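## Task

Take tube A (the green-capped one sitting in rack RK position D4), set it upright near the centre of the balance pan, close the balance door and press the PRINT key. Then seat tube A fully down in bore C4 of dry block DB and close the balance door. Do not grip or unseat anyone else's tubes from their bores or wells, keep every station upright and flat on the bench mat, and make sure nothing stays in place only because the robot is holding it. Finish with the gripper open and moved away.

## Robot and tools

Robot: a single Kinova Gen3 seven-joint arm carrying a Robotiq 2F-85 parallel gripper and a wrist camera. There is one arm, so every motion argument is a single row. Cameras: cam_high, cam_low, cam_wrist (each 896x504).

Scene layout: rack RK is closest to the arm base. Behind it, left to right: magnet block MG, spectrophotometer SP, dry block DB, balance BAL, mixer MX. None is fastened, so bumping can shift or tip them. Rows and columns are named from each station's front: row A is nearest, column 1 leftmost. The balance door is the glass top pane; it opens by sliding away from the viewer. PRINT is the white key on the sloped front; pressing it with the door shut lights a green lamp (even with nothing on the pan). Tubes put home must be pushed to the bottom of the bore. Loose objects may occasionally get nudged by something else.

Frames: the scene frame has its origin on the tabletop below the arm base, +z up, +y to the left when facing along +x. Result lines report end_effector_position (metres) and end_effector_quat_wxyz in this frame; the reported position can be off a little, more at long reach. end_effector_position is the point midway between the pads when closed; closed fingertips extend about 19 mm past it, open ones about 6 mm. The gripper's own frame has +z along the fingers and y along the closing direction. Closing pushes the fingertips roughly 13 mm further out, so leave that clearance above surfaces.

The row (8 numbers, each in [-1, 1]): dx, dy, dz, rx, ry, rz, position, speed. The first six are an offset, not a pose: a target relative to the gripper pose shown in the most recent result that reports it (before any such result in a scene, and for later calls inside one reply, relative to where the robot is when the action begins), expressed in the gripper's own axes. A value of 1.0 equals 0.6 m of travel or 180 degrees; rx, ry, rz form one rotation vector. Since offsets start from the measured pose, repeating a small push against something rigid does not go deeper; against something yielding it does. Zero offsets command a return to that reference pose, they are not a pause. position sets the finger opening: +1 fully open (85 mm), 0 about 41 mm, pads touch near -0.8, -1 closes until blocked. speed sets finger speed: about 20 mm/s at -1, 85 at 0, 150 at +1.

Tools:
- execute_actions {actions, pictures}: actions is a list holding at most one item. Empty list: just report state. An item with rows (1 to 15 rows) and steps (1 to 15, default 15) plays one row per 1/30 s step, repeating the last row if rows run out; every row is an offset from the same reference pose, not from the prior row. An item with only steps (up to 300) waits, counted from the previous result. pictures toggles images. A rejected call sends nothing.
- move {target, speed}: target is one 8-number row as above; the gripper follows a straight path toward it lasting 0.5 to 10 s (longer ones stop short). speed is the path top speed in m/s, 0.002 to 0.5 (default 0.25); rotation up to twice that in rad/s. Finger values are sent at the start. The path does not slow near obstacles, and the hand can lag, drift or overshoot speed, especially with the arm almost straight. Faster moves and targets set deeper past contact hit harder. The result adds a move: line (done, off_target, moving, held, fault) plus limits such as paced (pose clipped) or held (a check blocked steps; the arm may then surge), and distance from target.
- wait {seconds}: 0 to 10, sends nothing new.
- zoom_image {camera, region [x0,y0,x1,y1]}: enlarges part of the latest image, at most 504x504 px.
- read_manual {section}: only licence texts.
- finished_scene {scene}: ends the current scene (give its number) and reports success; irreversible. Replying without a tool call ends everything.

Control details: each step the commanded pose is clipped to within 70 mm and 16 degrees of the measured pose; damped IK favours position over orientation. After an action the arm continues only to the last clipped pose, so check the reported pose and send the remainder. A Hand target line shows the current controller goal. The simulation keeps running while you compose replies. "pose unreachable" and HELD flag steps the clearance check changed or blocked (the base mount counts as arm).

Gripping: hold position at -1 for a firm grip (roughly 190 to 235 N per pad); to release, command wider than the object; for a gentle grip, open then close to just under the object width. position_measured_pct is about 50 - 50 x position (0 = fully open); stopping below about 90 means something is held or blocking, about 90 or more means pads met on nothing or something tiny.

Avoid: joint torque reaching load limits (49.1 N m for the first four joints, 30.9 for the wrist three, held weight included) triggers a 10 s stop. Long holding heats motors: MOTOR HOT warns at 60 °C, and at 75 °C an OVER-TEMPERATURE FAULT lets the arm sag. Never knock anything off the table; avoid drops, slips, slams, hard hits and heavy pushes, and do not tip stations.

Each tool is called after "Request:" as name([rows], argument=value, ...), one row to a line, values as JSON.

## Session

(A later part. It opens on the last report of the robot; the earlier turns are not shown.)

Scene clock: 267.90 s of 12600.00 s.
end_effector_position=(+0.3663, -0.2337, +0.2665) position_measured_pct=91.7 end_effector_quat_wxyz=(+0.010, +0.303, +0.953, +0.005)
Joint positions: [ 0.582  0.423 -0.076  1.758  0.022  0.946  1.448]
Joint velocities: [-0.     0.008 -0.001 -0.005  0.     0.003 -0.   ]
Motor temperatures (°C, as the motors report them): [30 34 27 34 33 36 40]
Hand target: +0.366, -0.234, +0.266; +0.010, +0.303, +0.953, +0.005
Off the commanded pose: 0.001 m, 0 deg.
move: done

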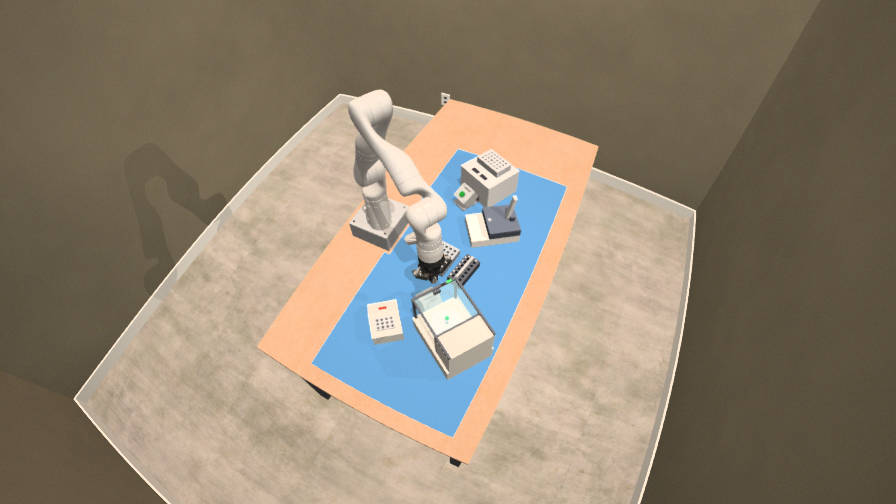

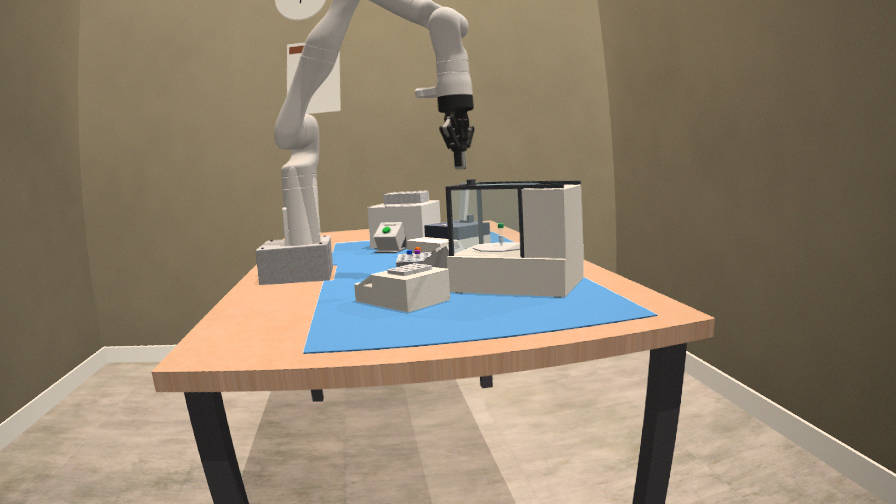

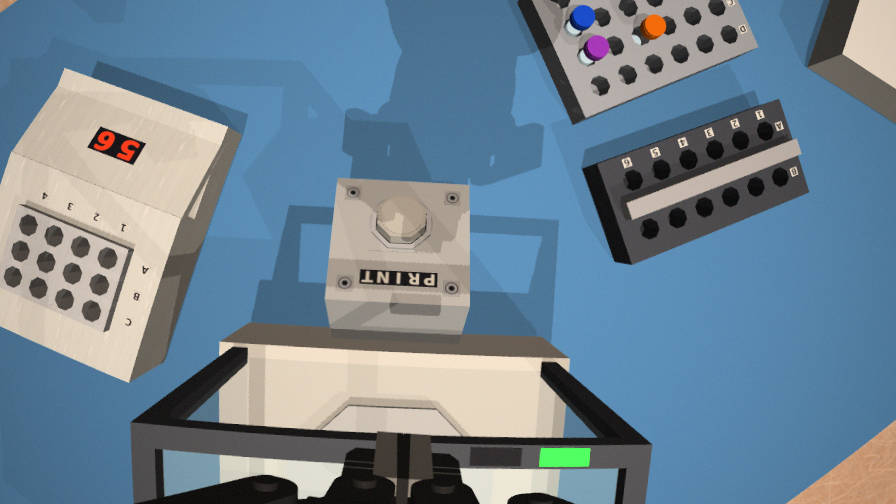

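Request:
move(target=[-0.0057, -0.001, 0, 0.005, 0.005, 0, -1, 0.5], speed=0.05)

Request:
move(target=[0, 0, 0.049, 0, 0, 0, -1, 0.5], speed=0.03)

Scene clock: 279.67 s of 12600.00 s.
end_effector_position=(+0.3687, -0.2362, +0.2666) position_measured_pct=91.7 end_effector_quat_wxyz=(+0.001, +0.303, +0.953, -0.000)
Joint positions: [ 0.568  0.439 -0.069  1.73   0.036  0.975  1.433]
Joint velocities: [-0.003  0.004  0.001 -0.006  0.003  0.005 -0.002]
Motor temperatures (°C, as the motors report them): [30 34 27 34 33 36 40]
Hand target: +0.369, -0.236, +0.267; +0.000, +0.303, +0.953, -0.000
Off the commanded pose: 0.000 m, 0 deg.
move: done

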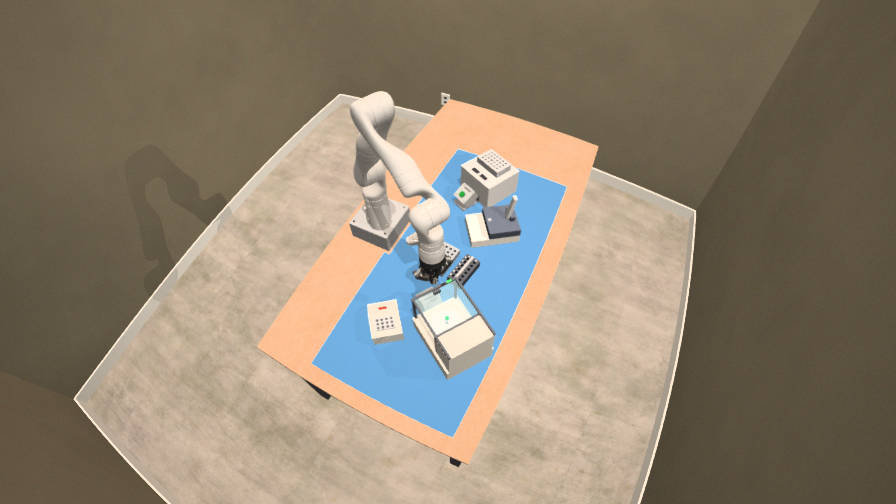

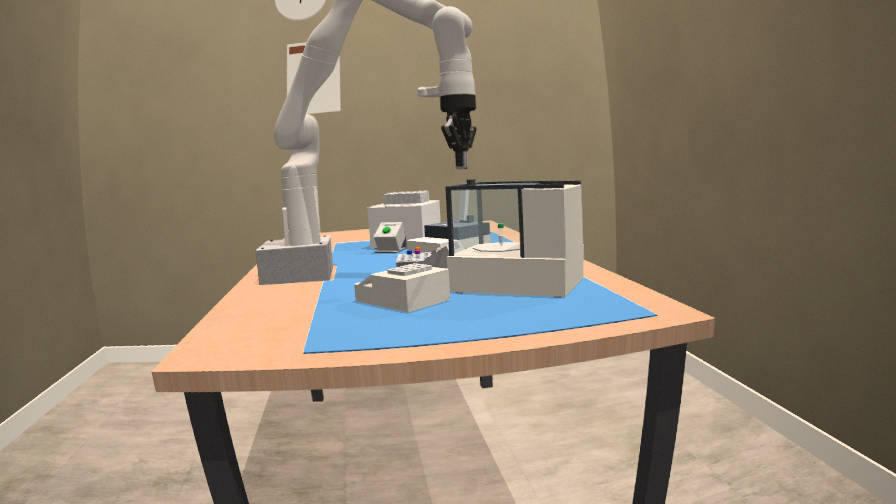

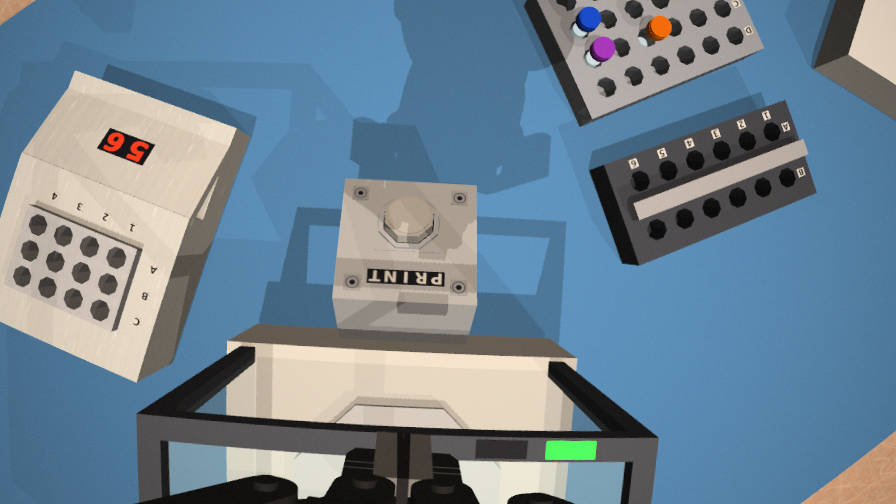

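Scene clock: 280.93 s of 12600.00 s.
end_effector_position=(+0.3688, -0.2363, +0.2374) position_measured_pct=91.7 end_effector_quat_wxyz=(+0.001, +0.303, +0.953, -0.000)
Joint positions: [ 0.568  0.482 -0.068  1.772  0.042  0.89   1.429]
Joint velocities: [-0.     0.003 -0.     0.002  0.001 -0.004 -0.001]
Motor temperatures (°C, as the motors report them): [30 34 27 34 33 36 40]
Hand target: +0.369, -0.236, +0.237; +0.001, +0.303, +0.953, -0.000
Off the commanded pose: 0.000 m, 0 deg.
move: done

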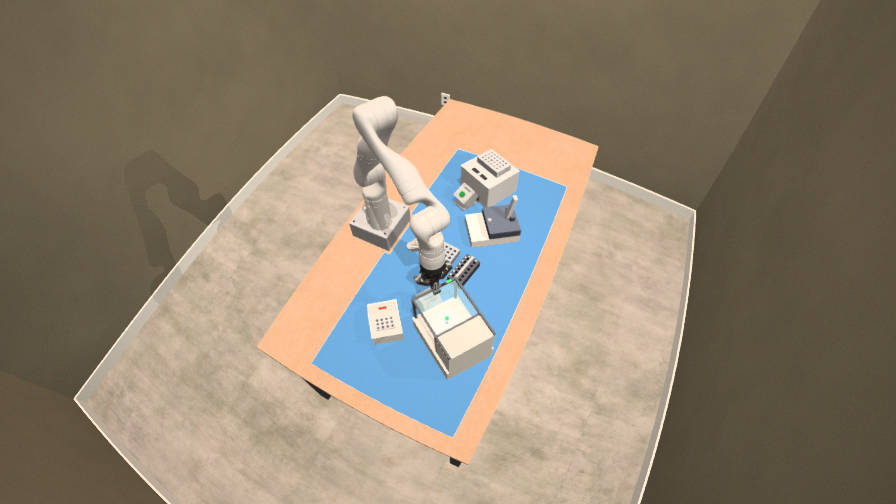

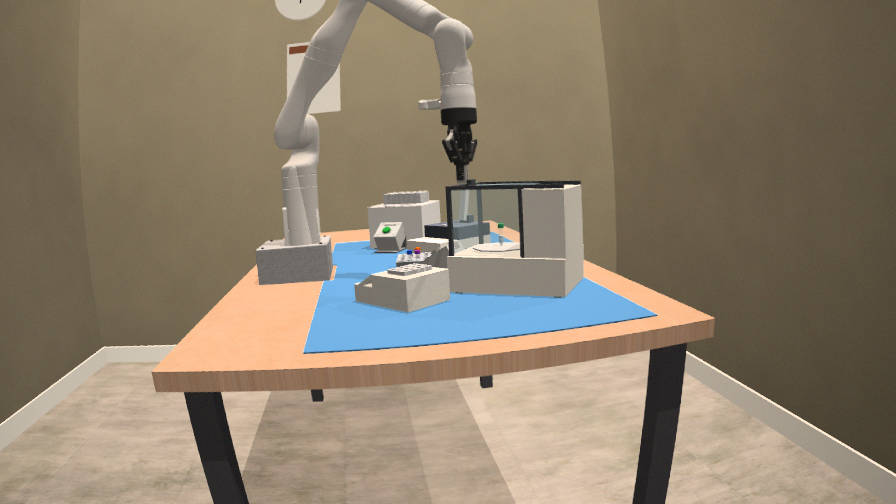

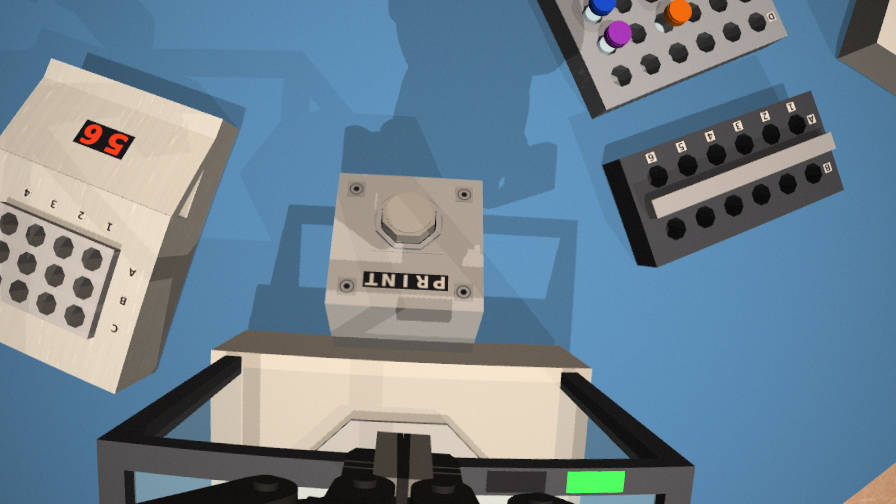

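Request:
move(target=[-0.205, 0, 0.0015, 0, 0, 0, -1, 0.5], speed=0.05)

Request:
move(target=[0.012, 0, -0.055, 0, 0, 0, -0.4, 0.0], speed=0.08)

Scene clock: 287.57 s of 12600.00 s.
end_effector_position=(+0.4693, -0.3066, +0.2371) position_measured_pct=91.7 end_effector_quat_wxyz=(+0.000, +0.303, +0.953, +0.000)
Joint positions: [ 0.57   0.728 -0.054  1.305  0.041  1.112  1.46 ]
Joint velocities: [ 0.     0.006  0.002 -0.008 -0.     0.003  0.   ]
Motor temperatures (°C, as the motors report them): [30 34 27 34 33 36 40]
Hand target: +0.470, -0.307, +0.237; +0.001, +0.303, +0.953, -0.000
Off the commanded pose: 0.001 m, 0 deg.
move: done

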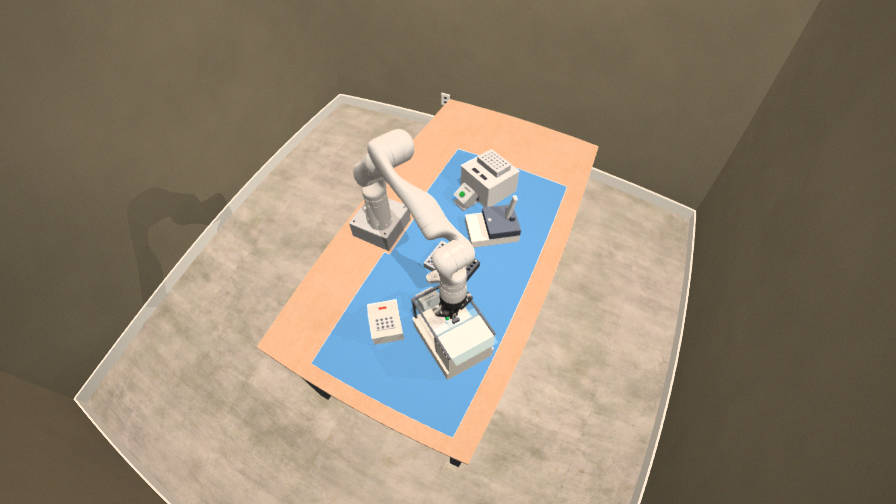

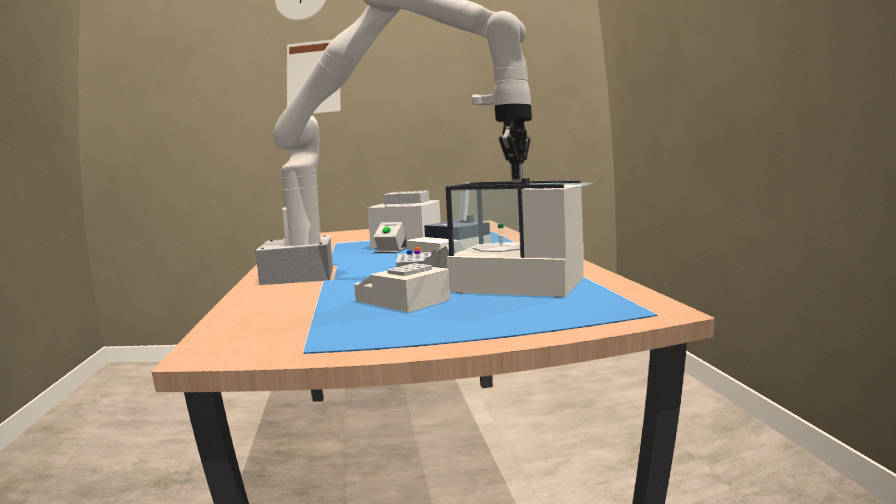

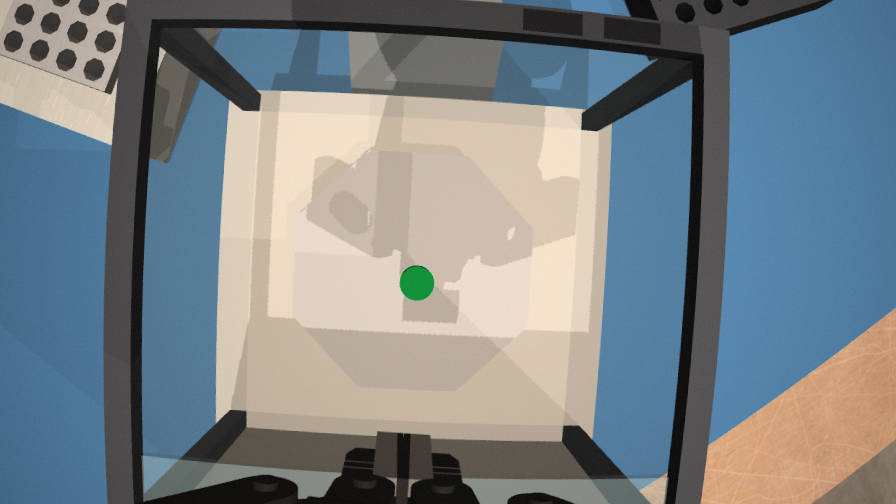

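Scene clock: 288.40 s of 12600.00 s.
end_effector_position=(+0.4633, -0.3024, +0.2699) position_measured_pct=69.8 end_effector_quat_wxyz=(+0.000, +0.303, +0.953, +0.000)
Joint positions: [ 0.57   0.678 -0.055  1.287  0.038  1.179  1.461]
Joint velocities: [-0.    -0.003  0.    -0.001 -0.     0.003 -0.   ]
Motor temperatures (°C, as the motors report them): [30 34 27 34 33 36 40]
Hand target: +0.463, -0.302, +0.270; +0.000, +0.303, +0.953, +0.000
Off the commanded pose: 0.000 m, 0 deg.
move: done

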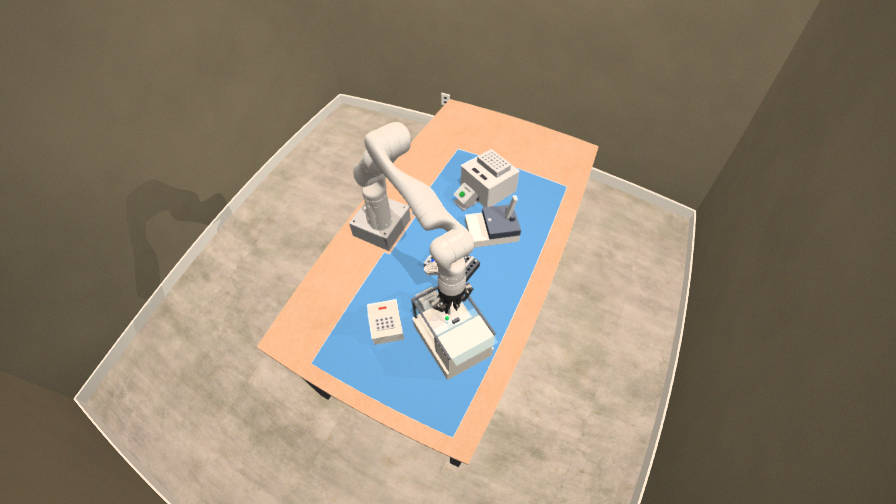

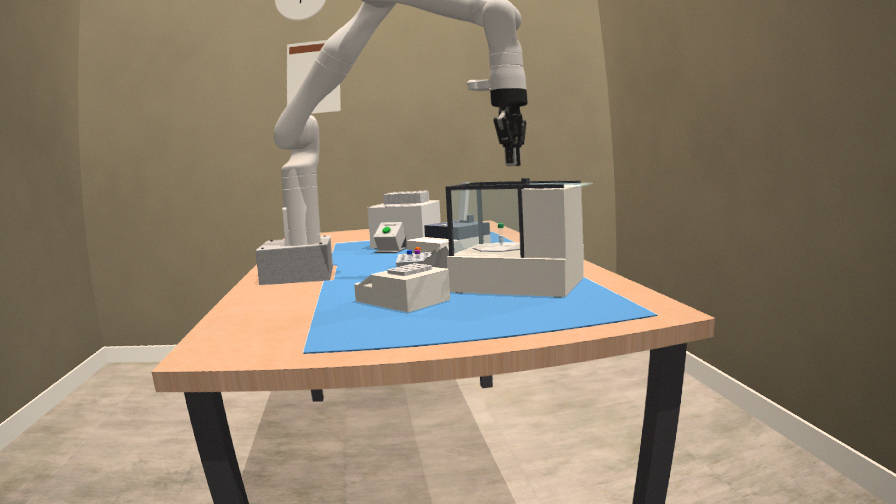

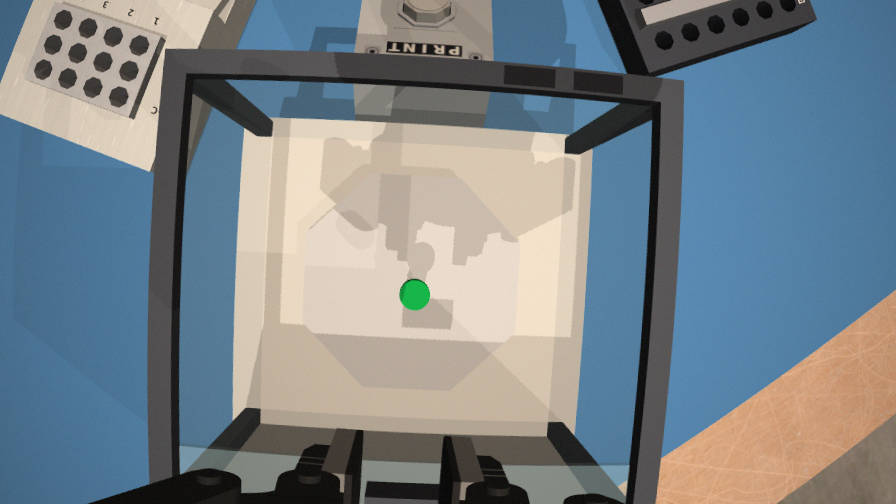

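Request:
move(target=[0.0682, 0.0025, 0, 0, 0, 0, -0.4, 0.0], speed=0.1)

Request:
move(target=[0, 0, 0.17, 0, 0, 0, -0.4, 0.0], speed=0.08)

Scene clock: 294.37 s of 12600.00 s.
end_effector_position=(+0.4307, -0.2777, +0.2694) position_measured_pct=69.8 end_effector_quat_wxyz=(-0.000, +0.303, +0.953, +0.000)
Joint positions: [ 0.567  0.59  -0.06   1.455  0.038  1.101  1.449]
Joint velocities: [-0.    -0.009  0.001  0.006 -0.001 -0.003  0.   ]
Motor temperatures (°C, as the motors report them): [30 34 27 34 33 36 40]
Hand target: +0.431, -0.278, +0.270; +0.000, +0.303, +0.953, +0.000
Off the commanded pose: 0.001 m, 0 deg.
move: done

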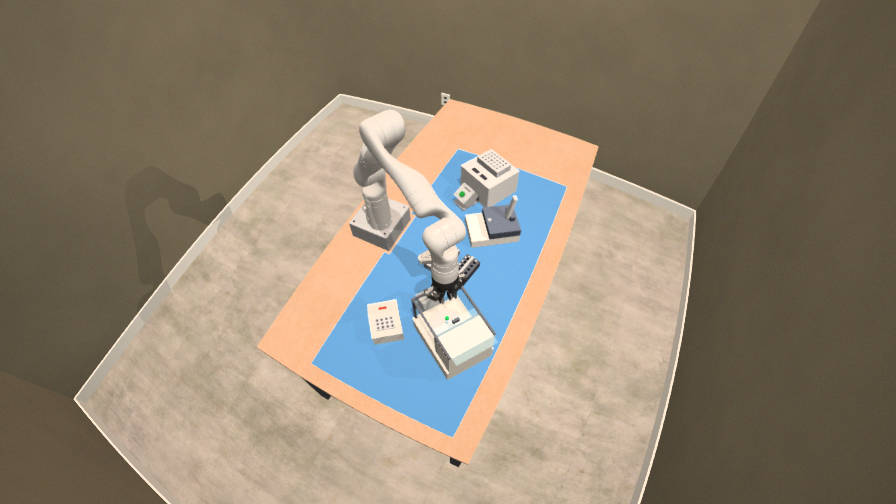

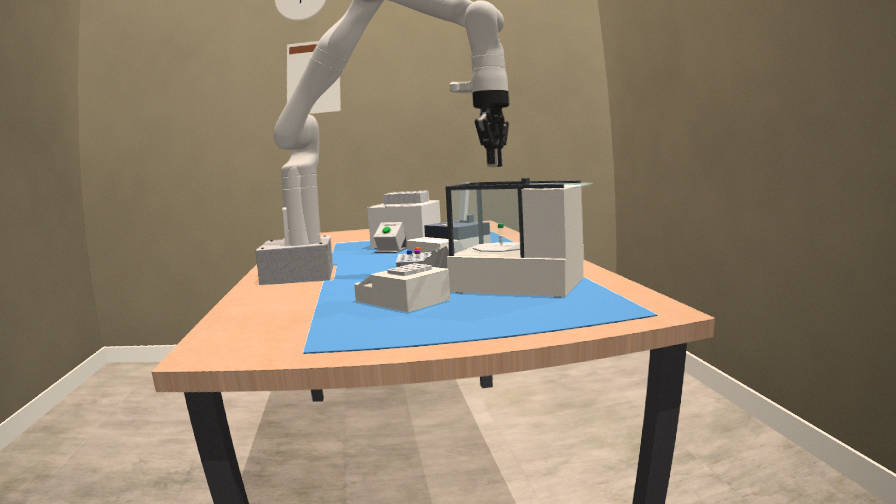

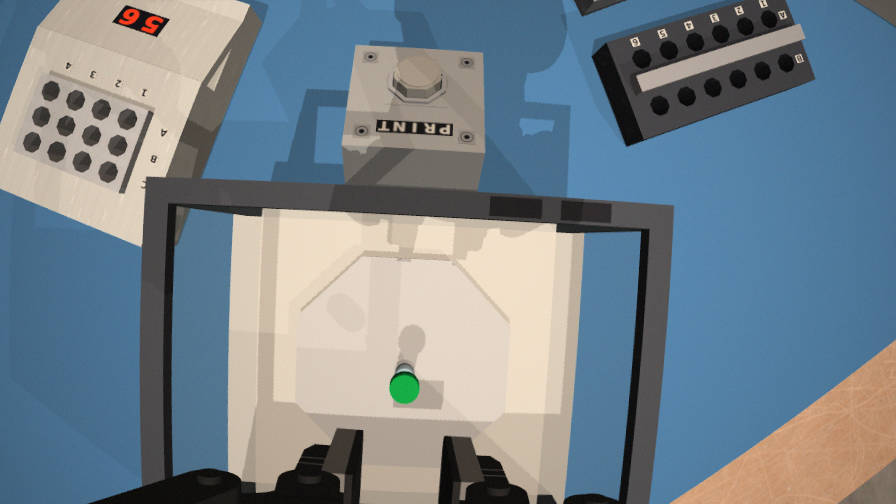

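Scene clock: 296.03 s of 12600.00 s.
end_effector_position=(+0.4308, -0.2779, +0.1677) position_measured_pct=69.8 end_effector_quat_wxyz=(-0.000, +0.303, +0.953, +0.000)
Joint positions: [ 0.566  0.727 -0.057  1.575  0.052  0.844  1.437]
Joint velocities: [-0.     0.004 -0.     0.002 -0.    -0.002  0.001]
Motor temperatures (°C, as the motors report them): [30 34 27 34 33 36 40]
Hand target: +0.431, -0.278, +0.168; -0.000, +0.303, +0.953, +0.000
Off the commanded pose: 0.000 m, 0 deg.
move: done

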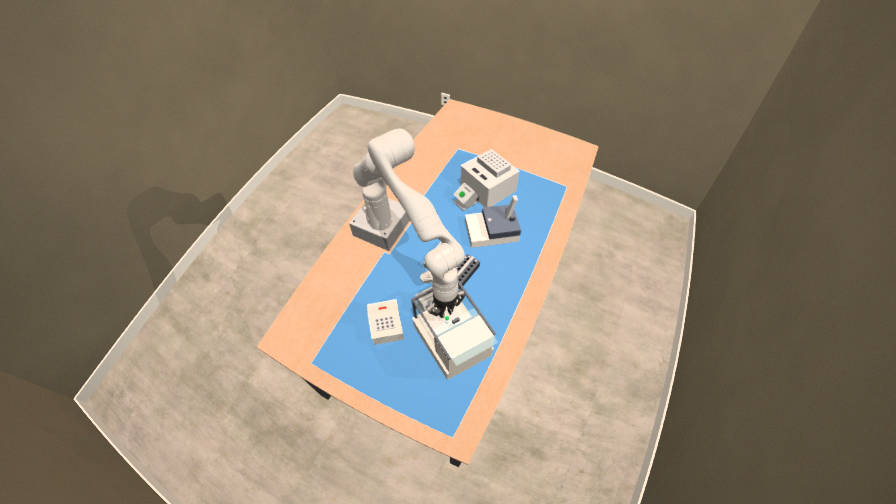

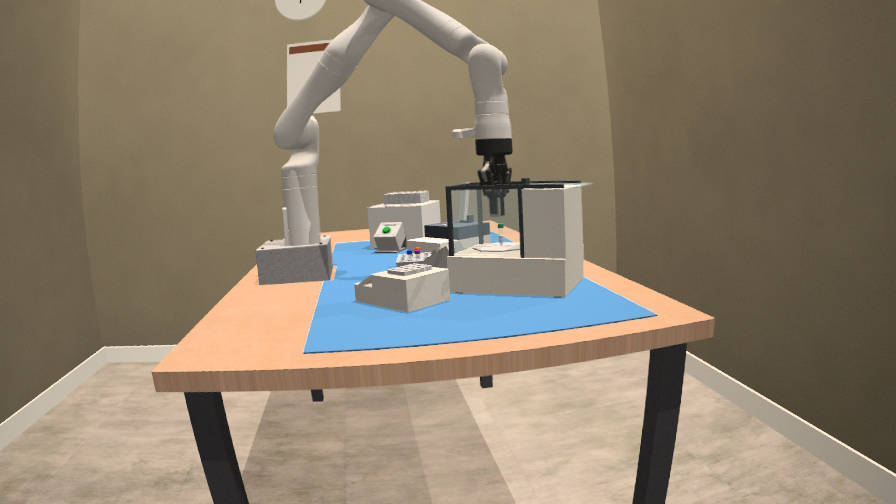

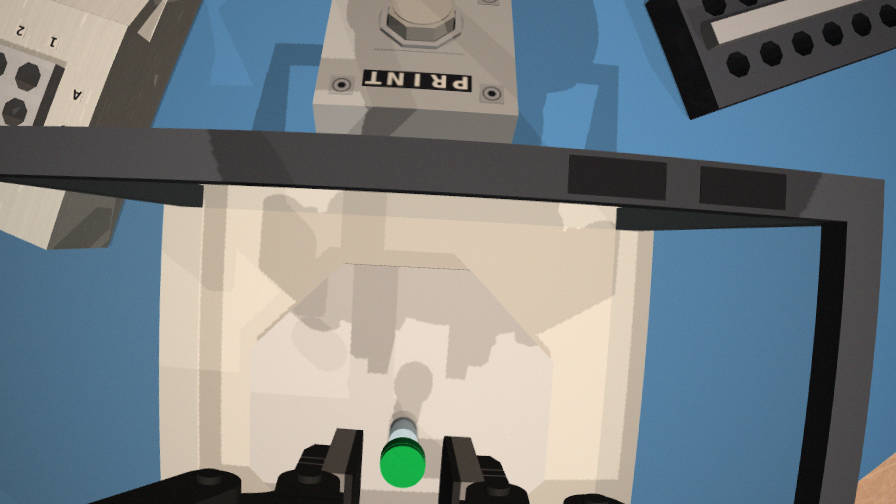

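Centred. Descend to 0.132 and grip.

Request:
move(target=[0, 0, 0.059, 0, 0, 0, -0.4, 0.0], speed=0.04)

Request:
move(target=[0, 0, 0, 0, 0, 0, -0.75, -0.3], speed=0.02)

Request:
move(target=[0, 0, -0.27, 0, 0, 0, -0.75, -0.3], speed=0.1)

Scene clock: 300.93 s of 12600.00 s.
end_effector_position=(+0.4309, -0.2780, +0.1326) position_measured_pct=69.8 end_effector_quat_wxyz=(+0.000, +0.303, +0.953, +0.000)
Joint positions: [ 0.565  0.785 -0.055  1.599  0.057  0.763  1.433]
Joint velocities: [-0.     0.004  0.001  0.002 -0.001 -0.003  0.   ]
Motor temperatures (°C, as the motors report them): [30 34 27 34 33 36 40]
Hand target: +0.431, -0.278, +0.132; -0.000, +0.303, +0.953, +0.000
Off the commanded pose: 0.000 m, 0 deg.
move: done

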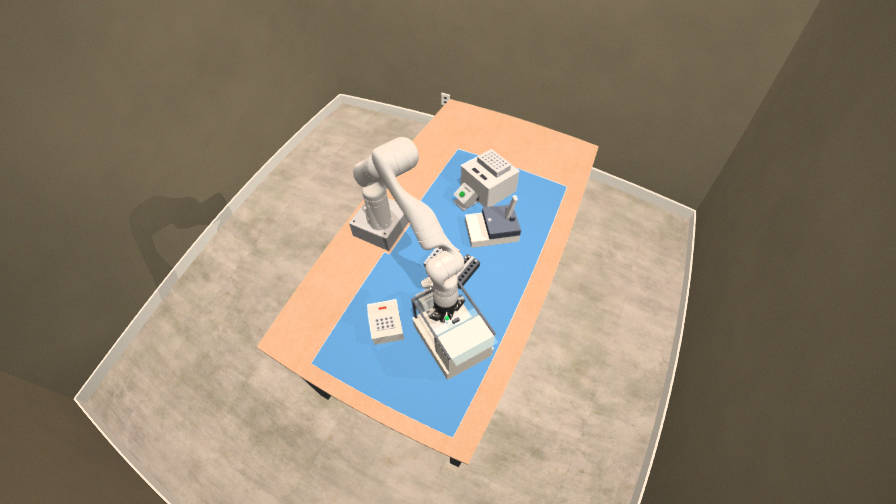

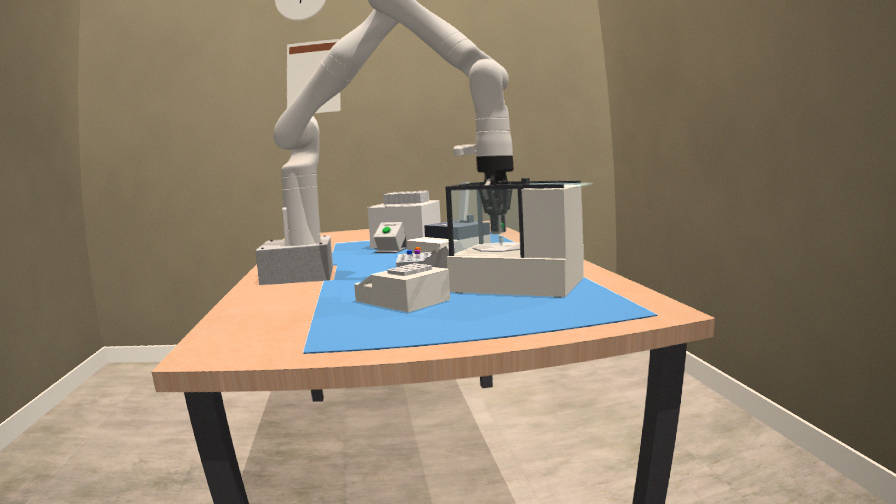

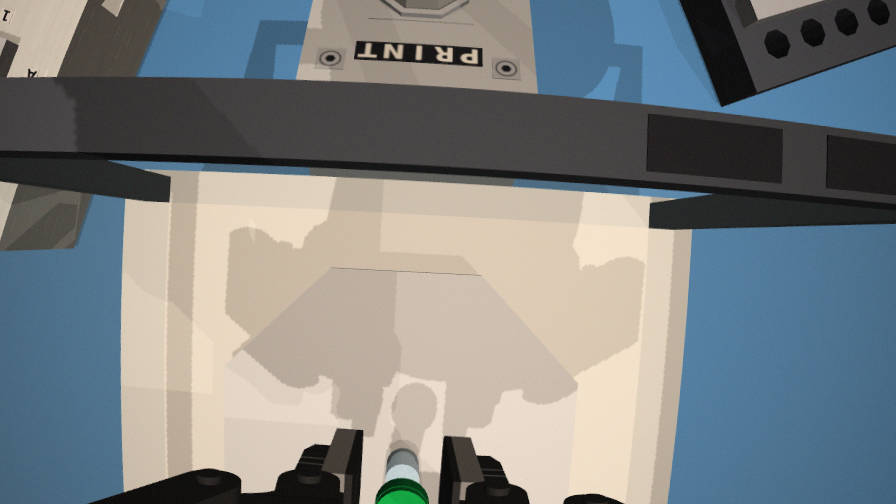

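Scene clock: 301.43 s of 12600.00 s.
end_effector_position=(+0.4310, -0.2780, +0.1327) position_measured_pct=82.1 end_effector_quat_wxyz=(+0.000, +0.303, +0.953, +0.000)
Joint positions: [ 0.565  0.785 -0.055  1.599  0.057  0.763  1.433]
Joint velocities: [-0.     0.    -0.002  0.     0.     0.001  0.001]
Motor temperatures (°C, as the motors report them): [30 34 27 34 33 36 40]
Hand target: +0.431, -0.278, +0.133; +0.000, +0.303, +0.953, +0.000
Off the commanded pose: 0.000 m, 0 deg.
move: done

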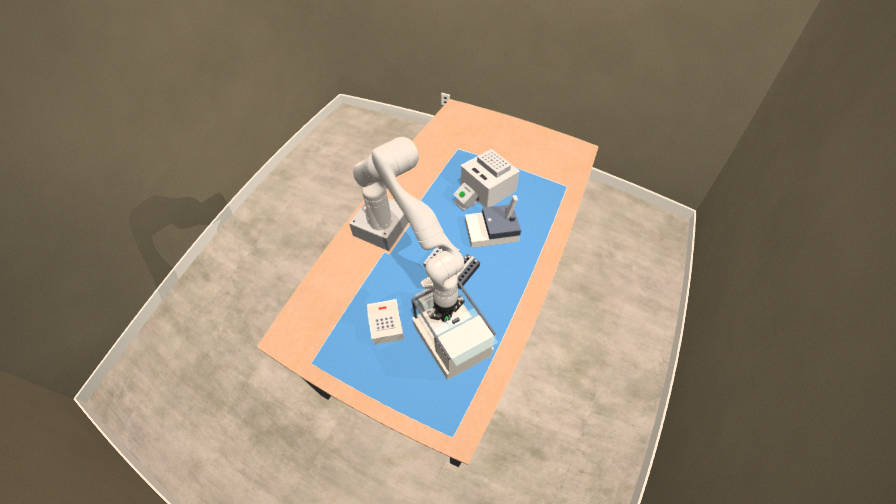

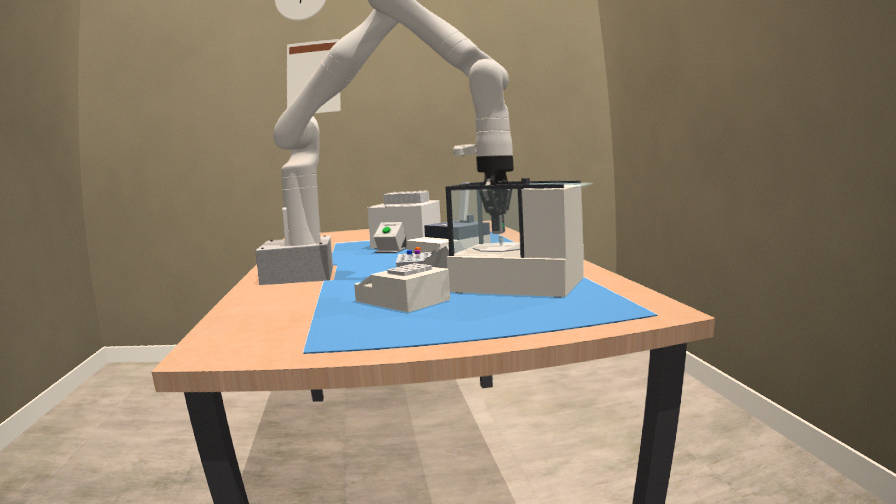

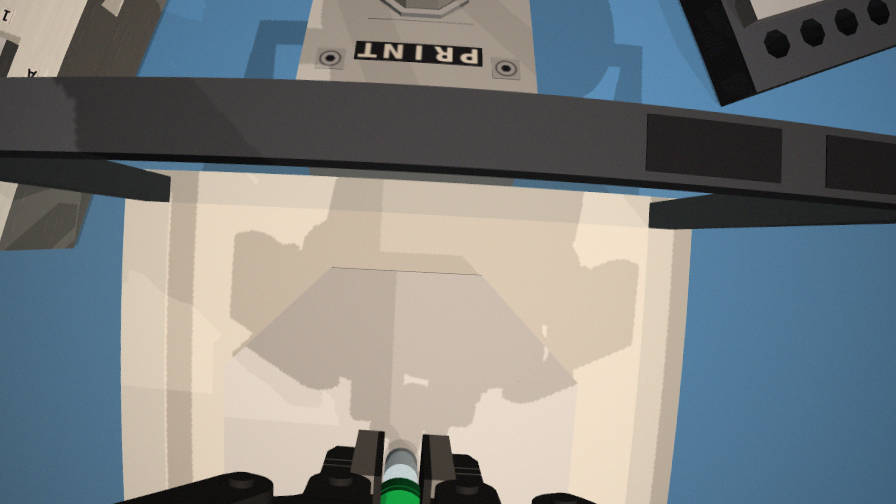

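Scene clock: 303.43 s of 12600.00 s.
end_effector_position=(+0.4307, -0.2777, +0.2944) position_measured_pct=82.1 end_effector_quat_wxyz=(+0.000, +0.303, +0.953, +0.000)
Joint positions: [ 0.567  0.564 -0.06   1.414  0.035  1.168  1.451]
Joint velocities: [-0.    -0.002 -0.001 -0.002 -0.     0.003 -0.   ]
Motor temperatures (°C, as the motors report them): [30 35 27 34 33 36 40]
Hand target: +0.431, -0.278, +0.295; +0.000, +0.303, +0.953, +0.000
Off the commanded pose: 0.001 m, 0 deg.
move: done

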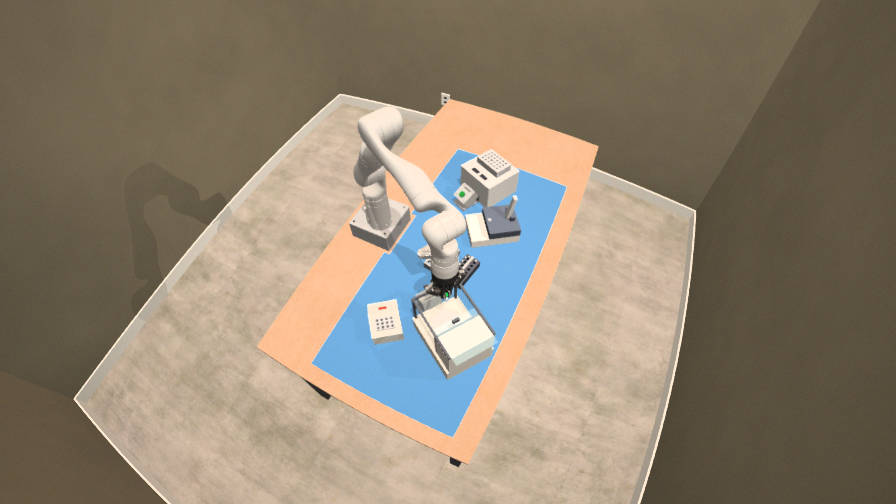

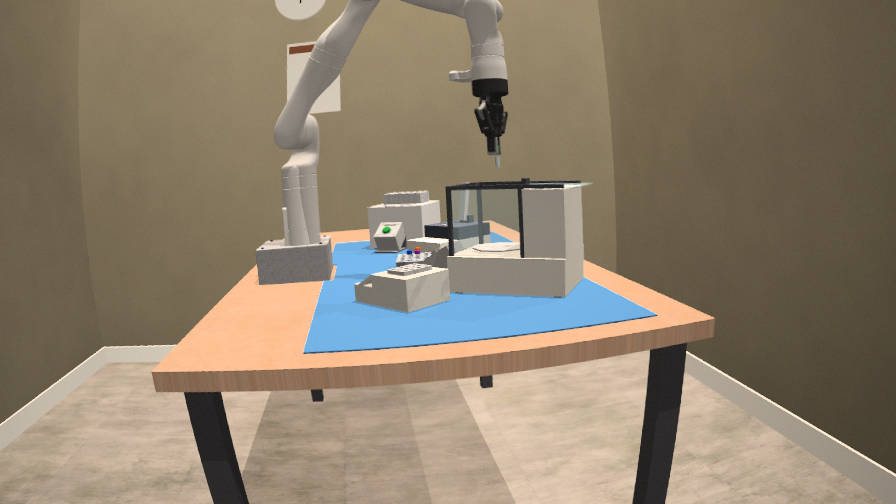

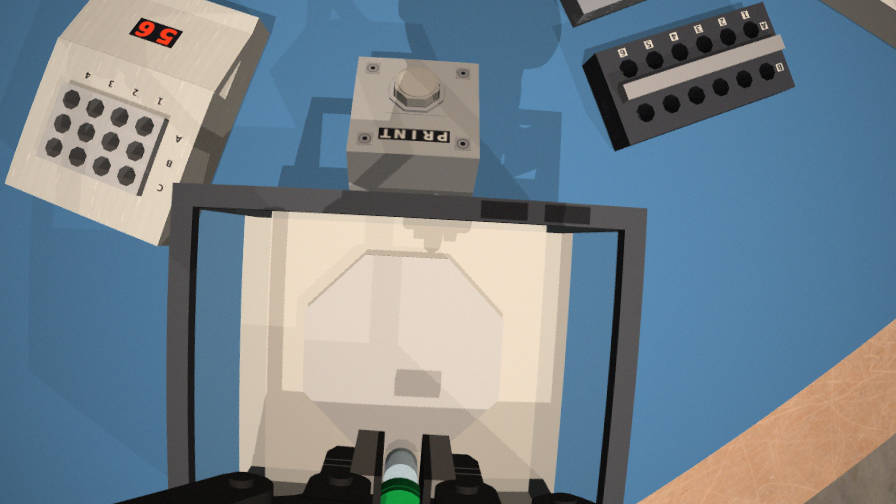

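Request:
move(target=[0.185, -0.387, 0, 0, 0, 0, -0.75, -0.3], speed=0.15)

Request:
move(target=[0, 0, 0.2, 0, 0, 0, -0.75, -0.3], speed=0.1)

Scene clock: 320.90 s of 12600.00 s.
end_effector_position=(+0.2071, -0.4034, +0.2940) position_measured_pct=82.1 end_effector_quat_wxyz=(+0.001, +0.303, +0.953, +0.001)
Joint positions: [ 1.047  0.436  0.     1.633 -0.     1.075  1.996]
Joint velocities: [ 0.005  0.     0.002  0.    -0.001  0.001  0.004]
Motor temperatures (°C, as the motors report them): [30 35 27 34 33 36 40]
Hand target: +0.207, -0.403, +0.294; +0.001, +0.303, +0.953, +0.001
Off the commanded pose: 0.001 m, 0 deg.
move: done

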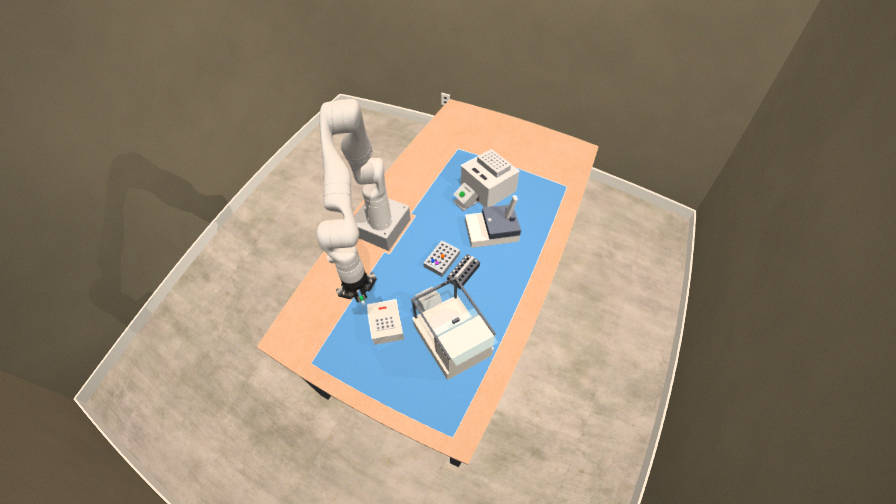

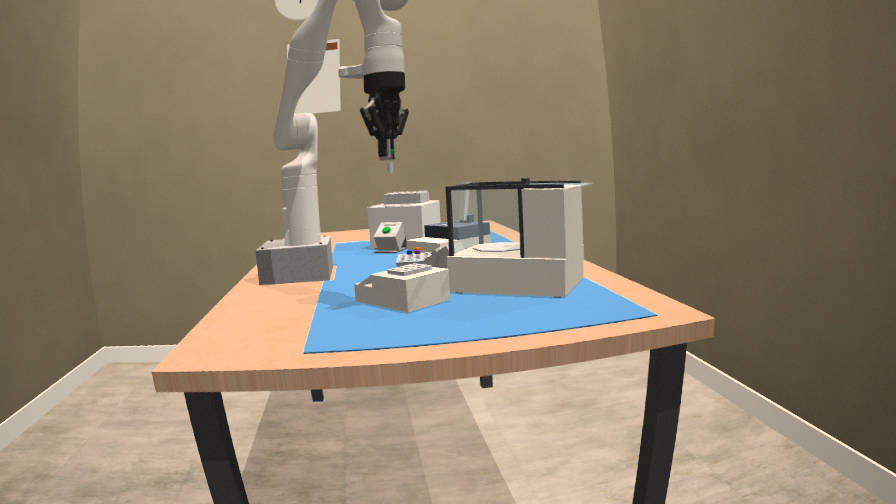

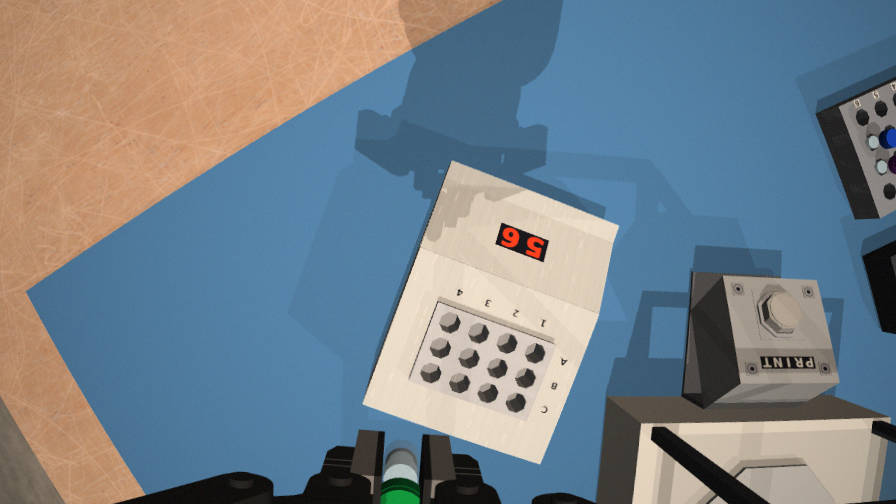

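Scene clock: 322.53 s of 12600.00 s.
end_effector_position=(+0.2073, -0.4036, +0.1743) position_measured_pct=82.1 end_effector_quat_wxyz=(+0.001, +0.303, +0.953, +0.001)
Joint positions: [ 1.051  0.613 -0.005  1.79   0.005  0.74   1.992]
Joint velocities: [ 0.     0.004 -0.001  0.002 -0.001 -0.003  0.   ]
Motor temperatures (°C, as the motors report them): [30 35 27 34 33 36 40]
Hand target: +0.207, -0.404, +0.174; +0.000, +0.303, +0.953, +0.001
Off the commanded pose: 0.001 m, 0 deg.
move: done

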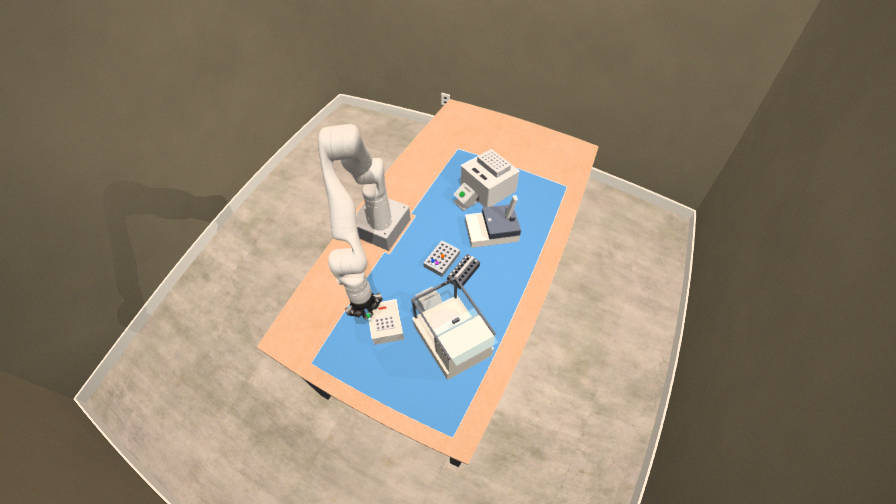

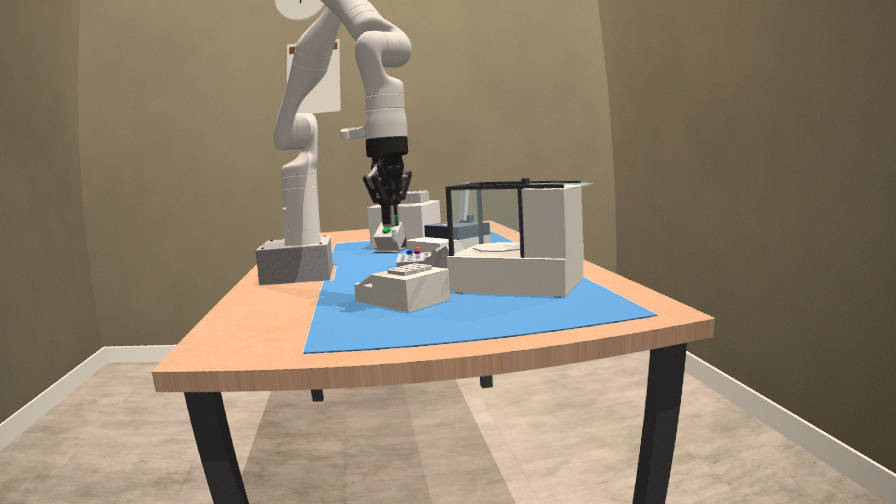

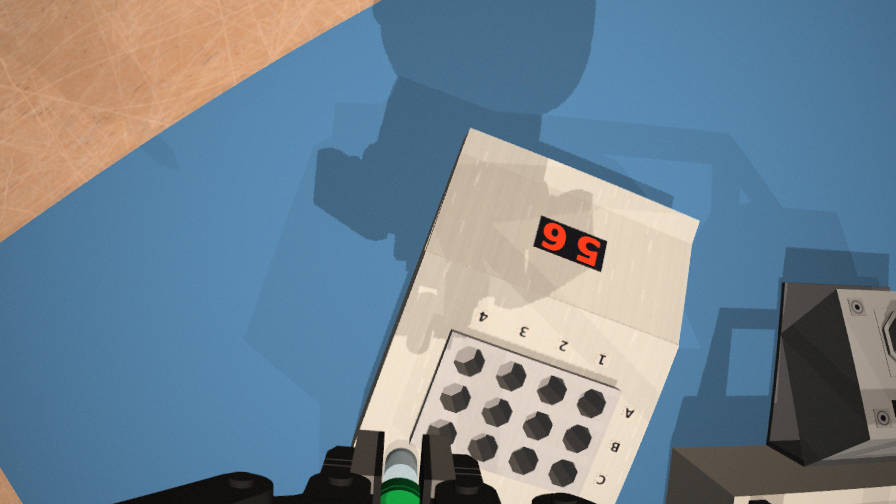

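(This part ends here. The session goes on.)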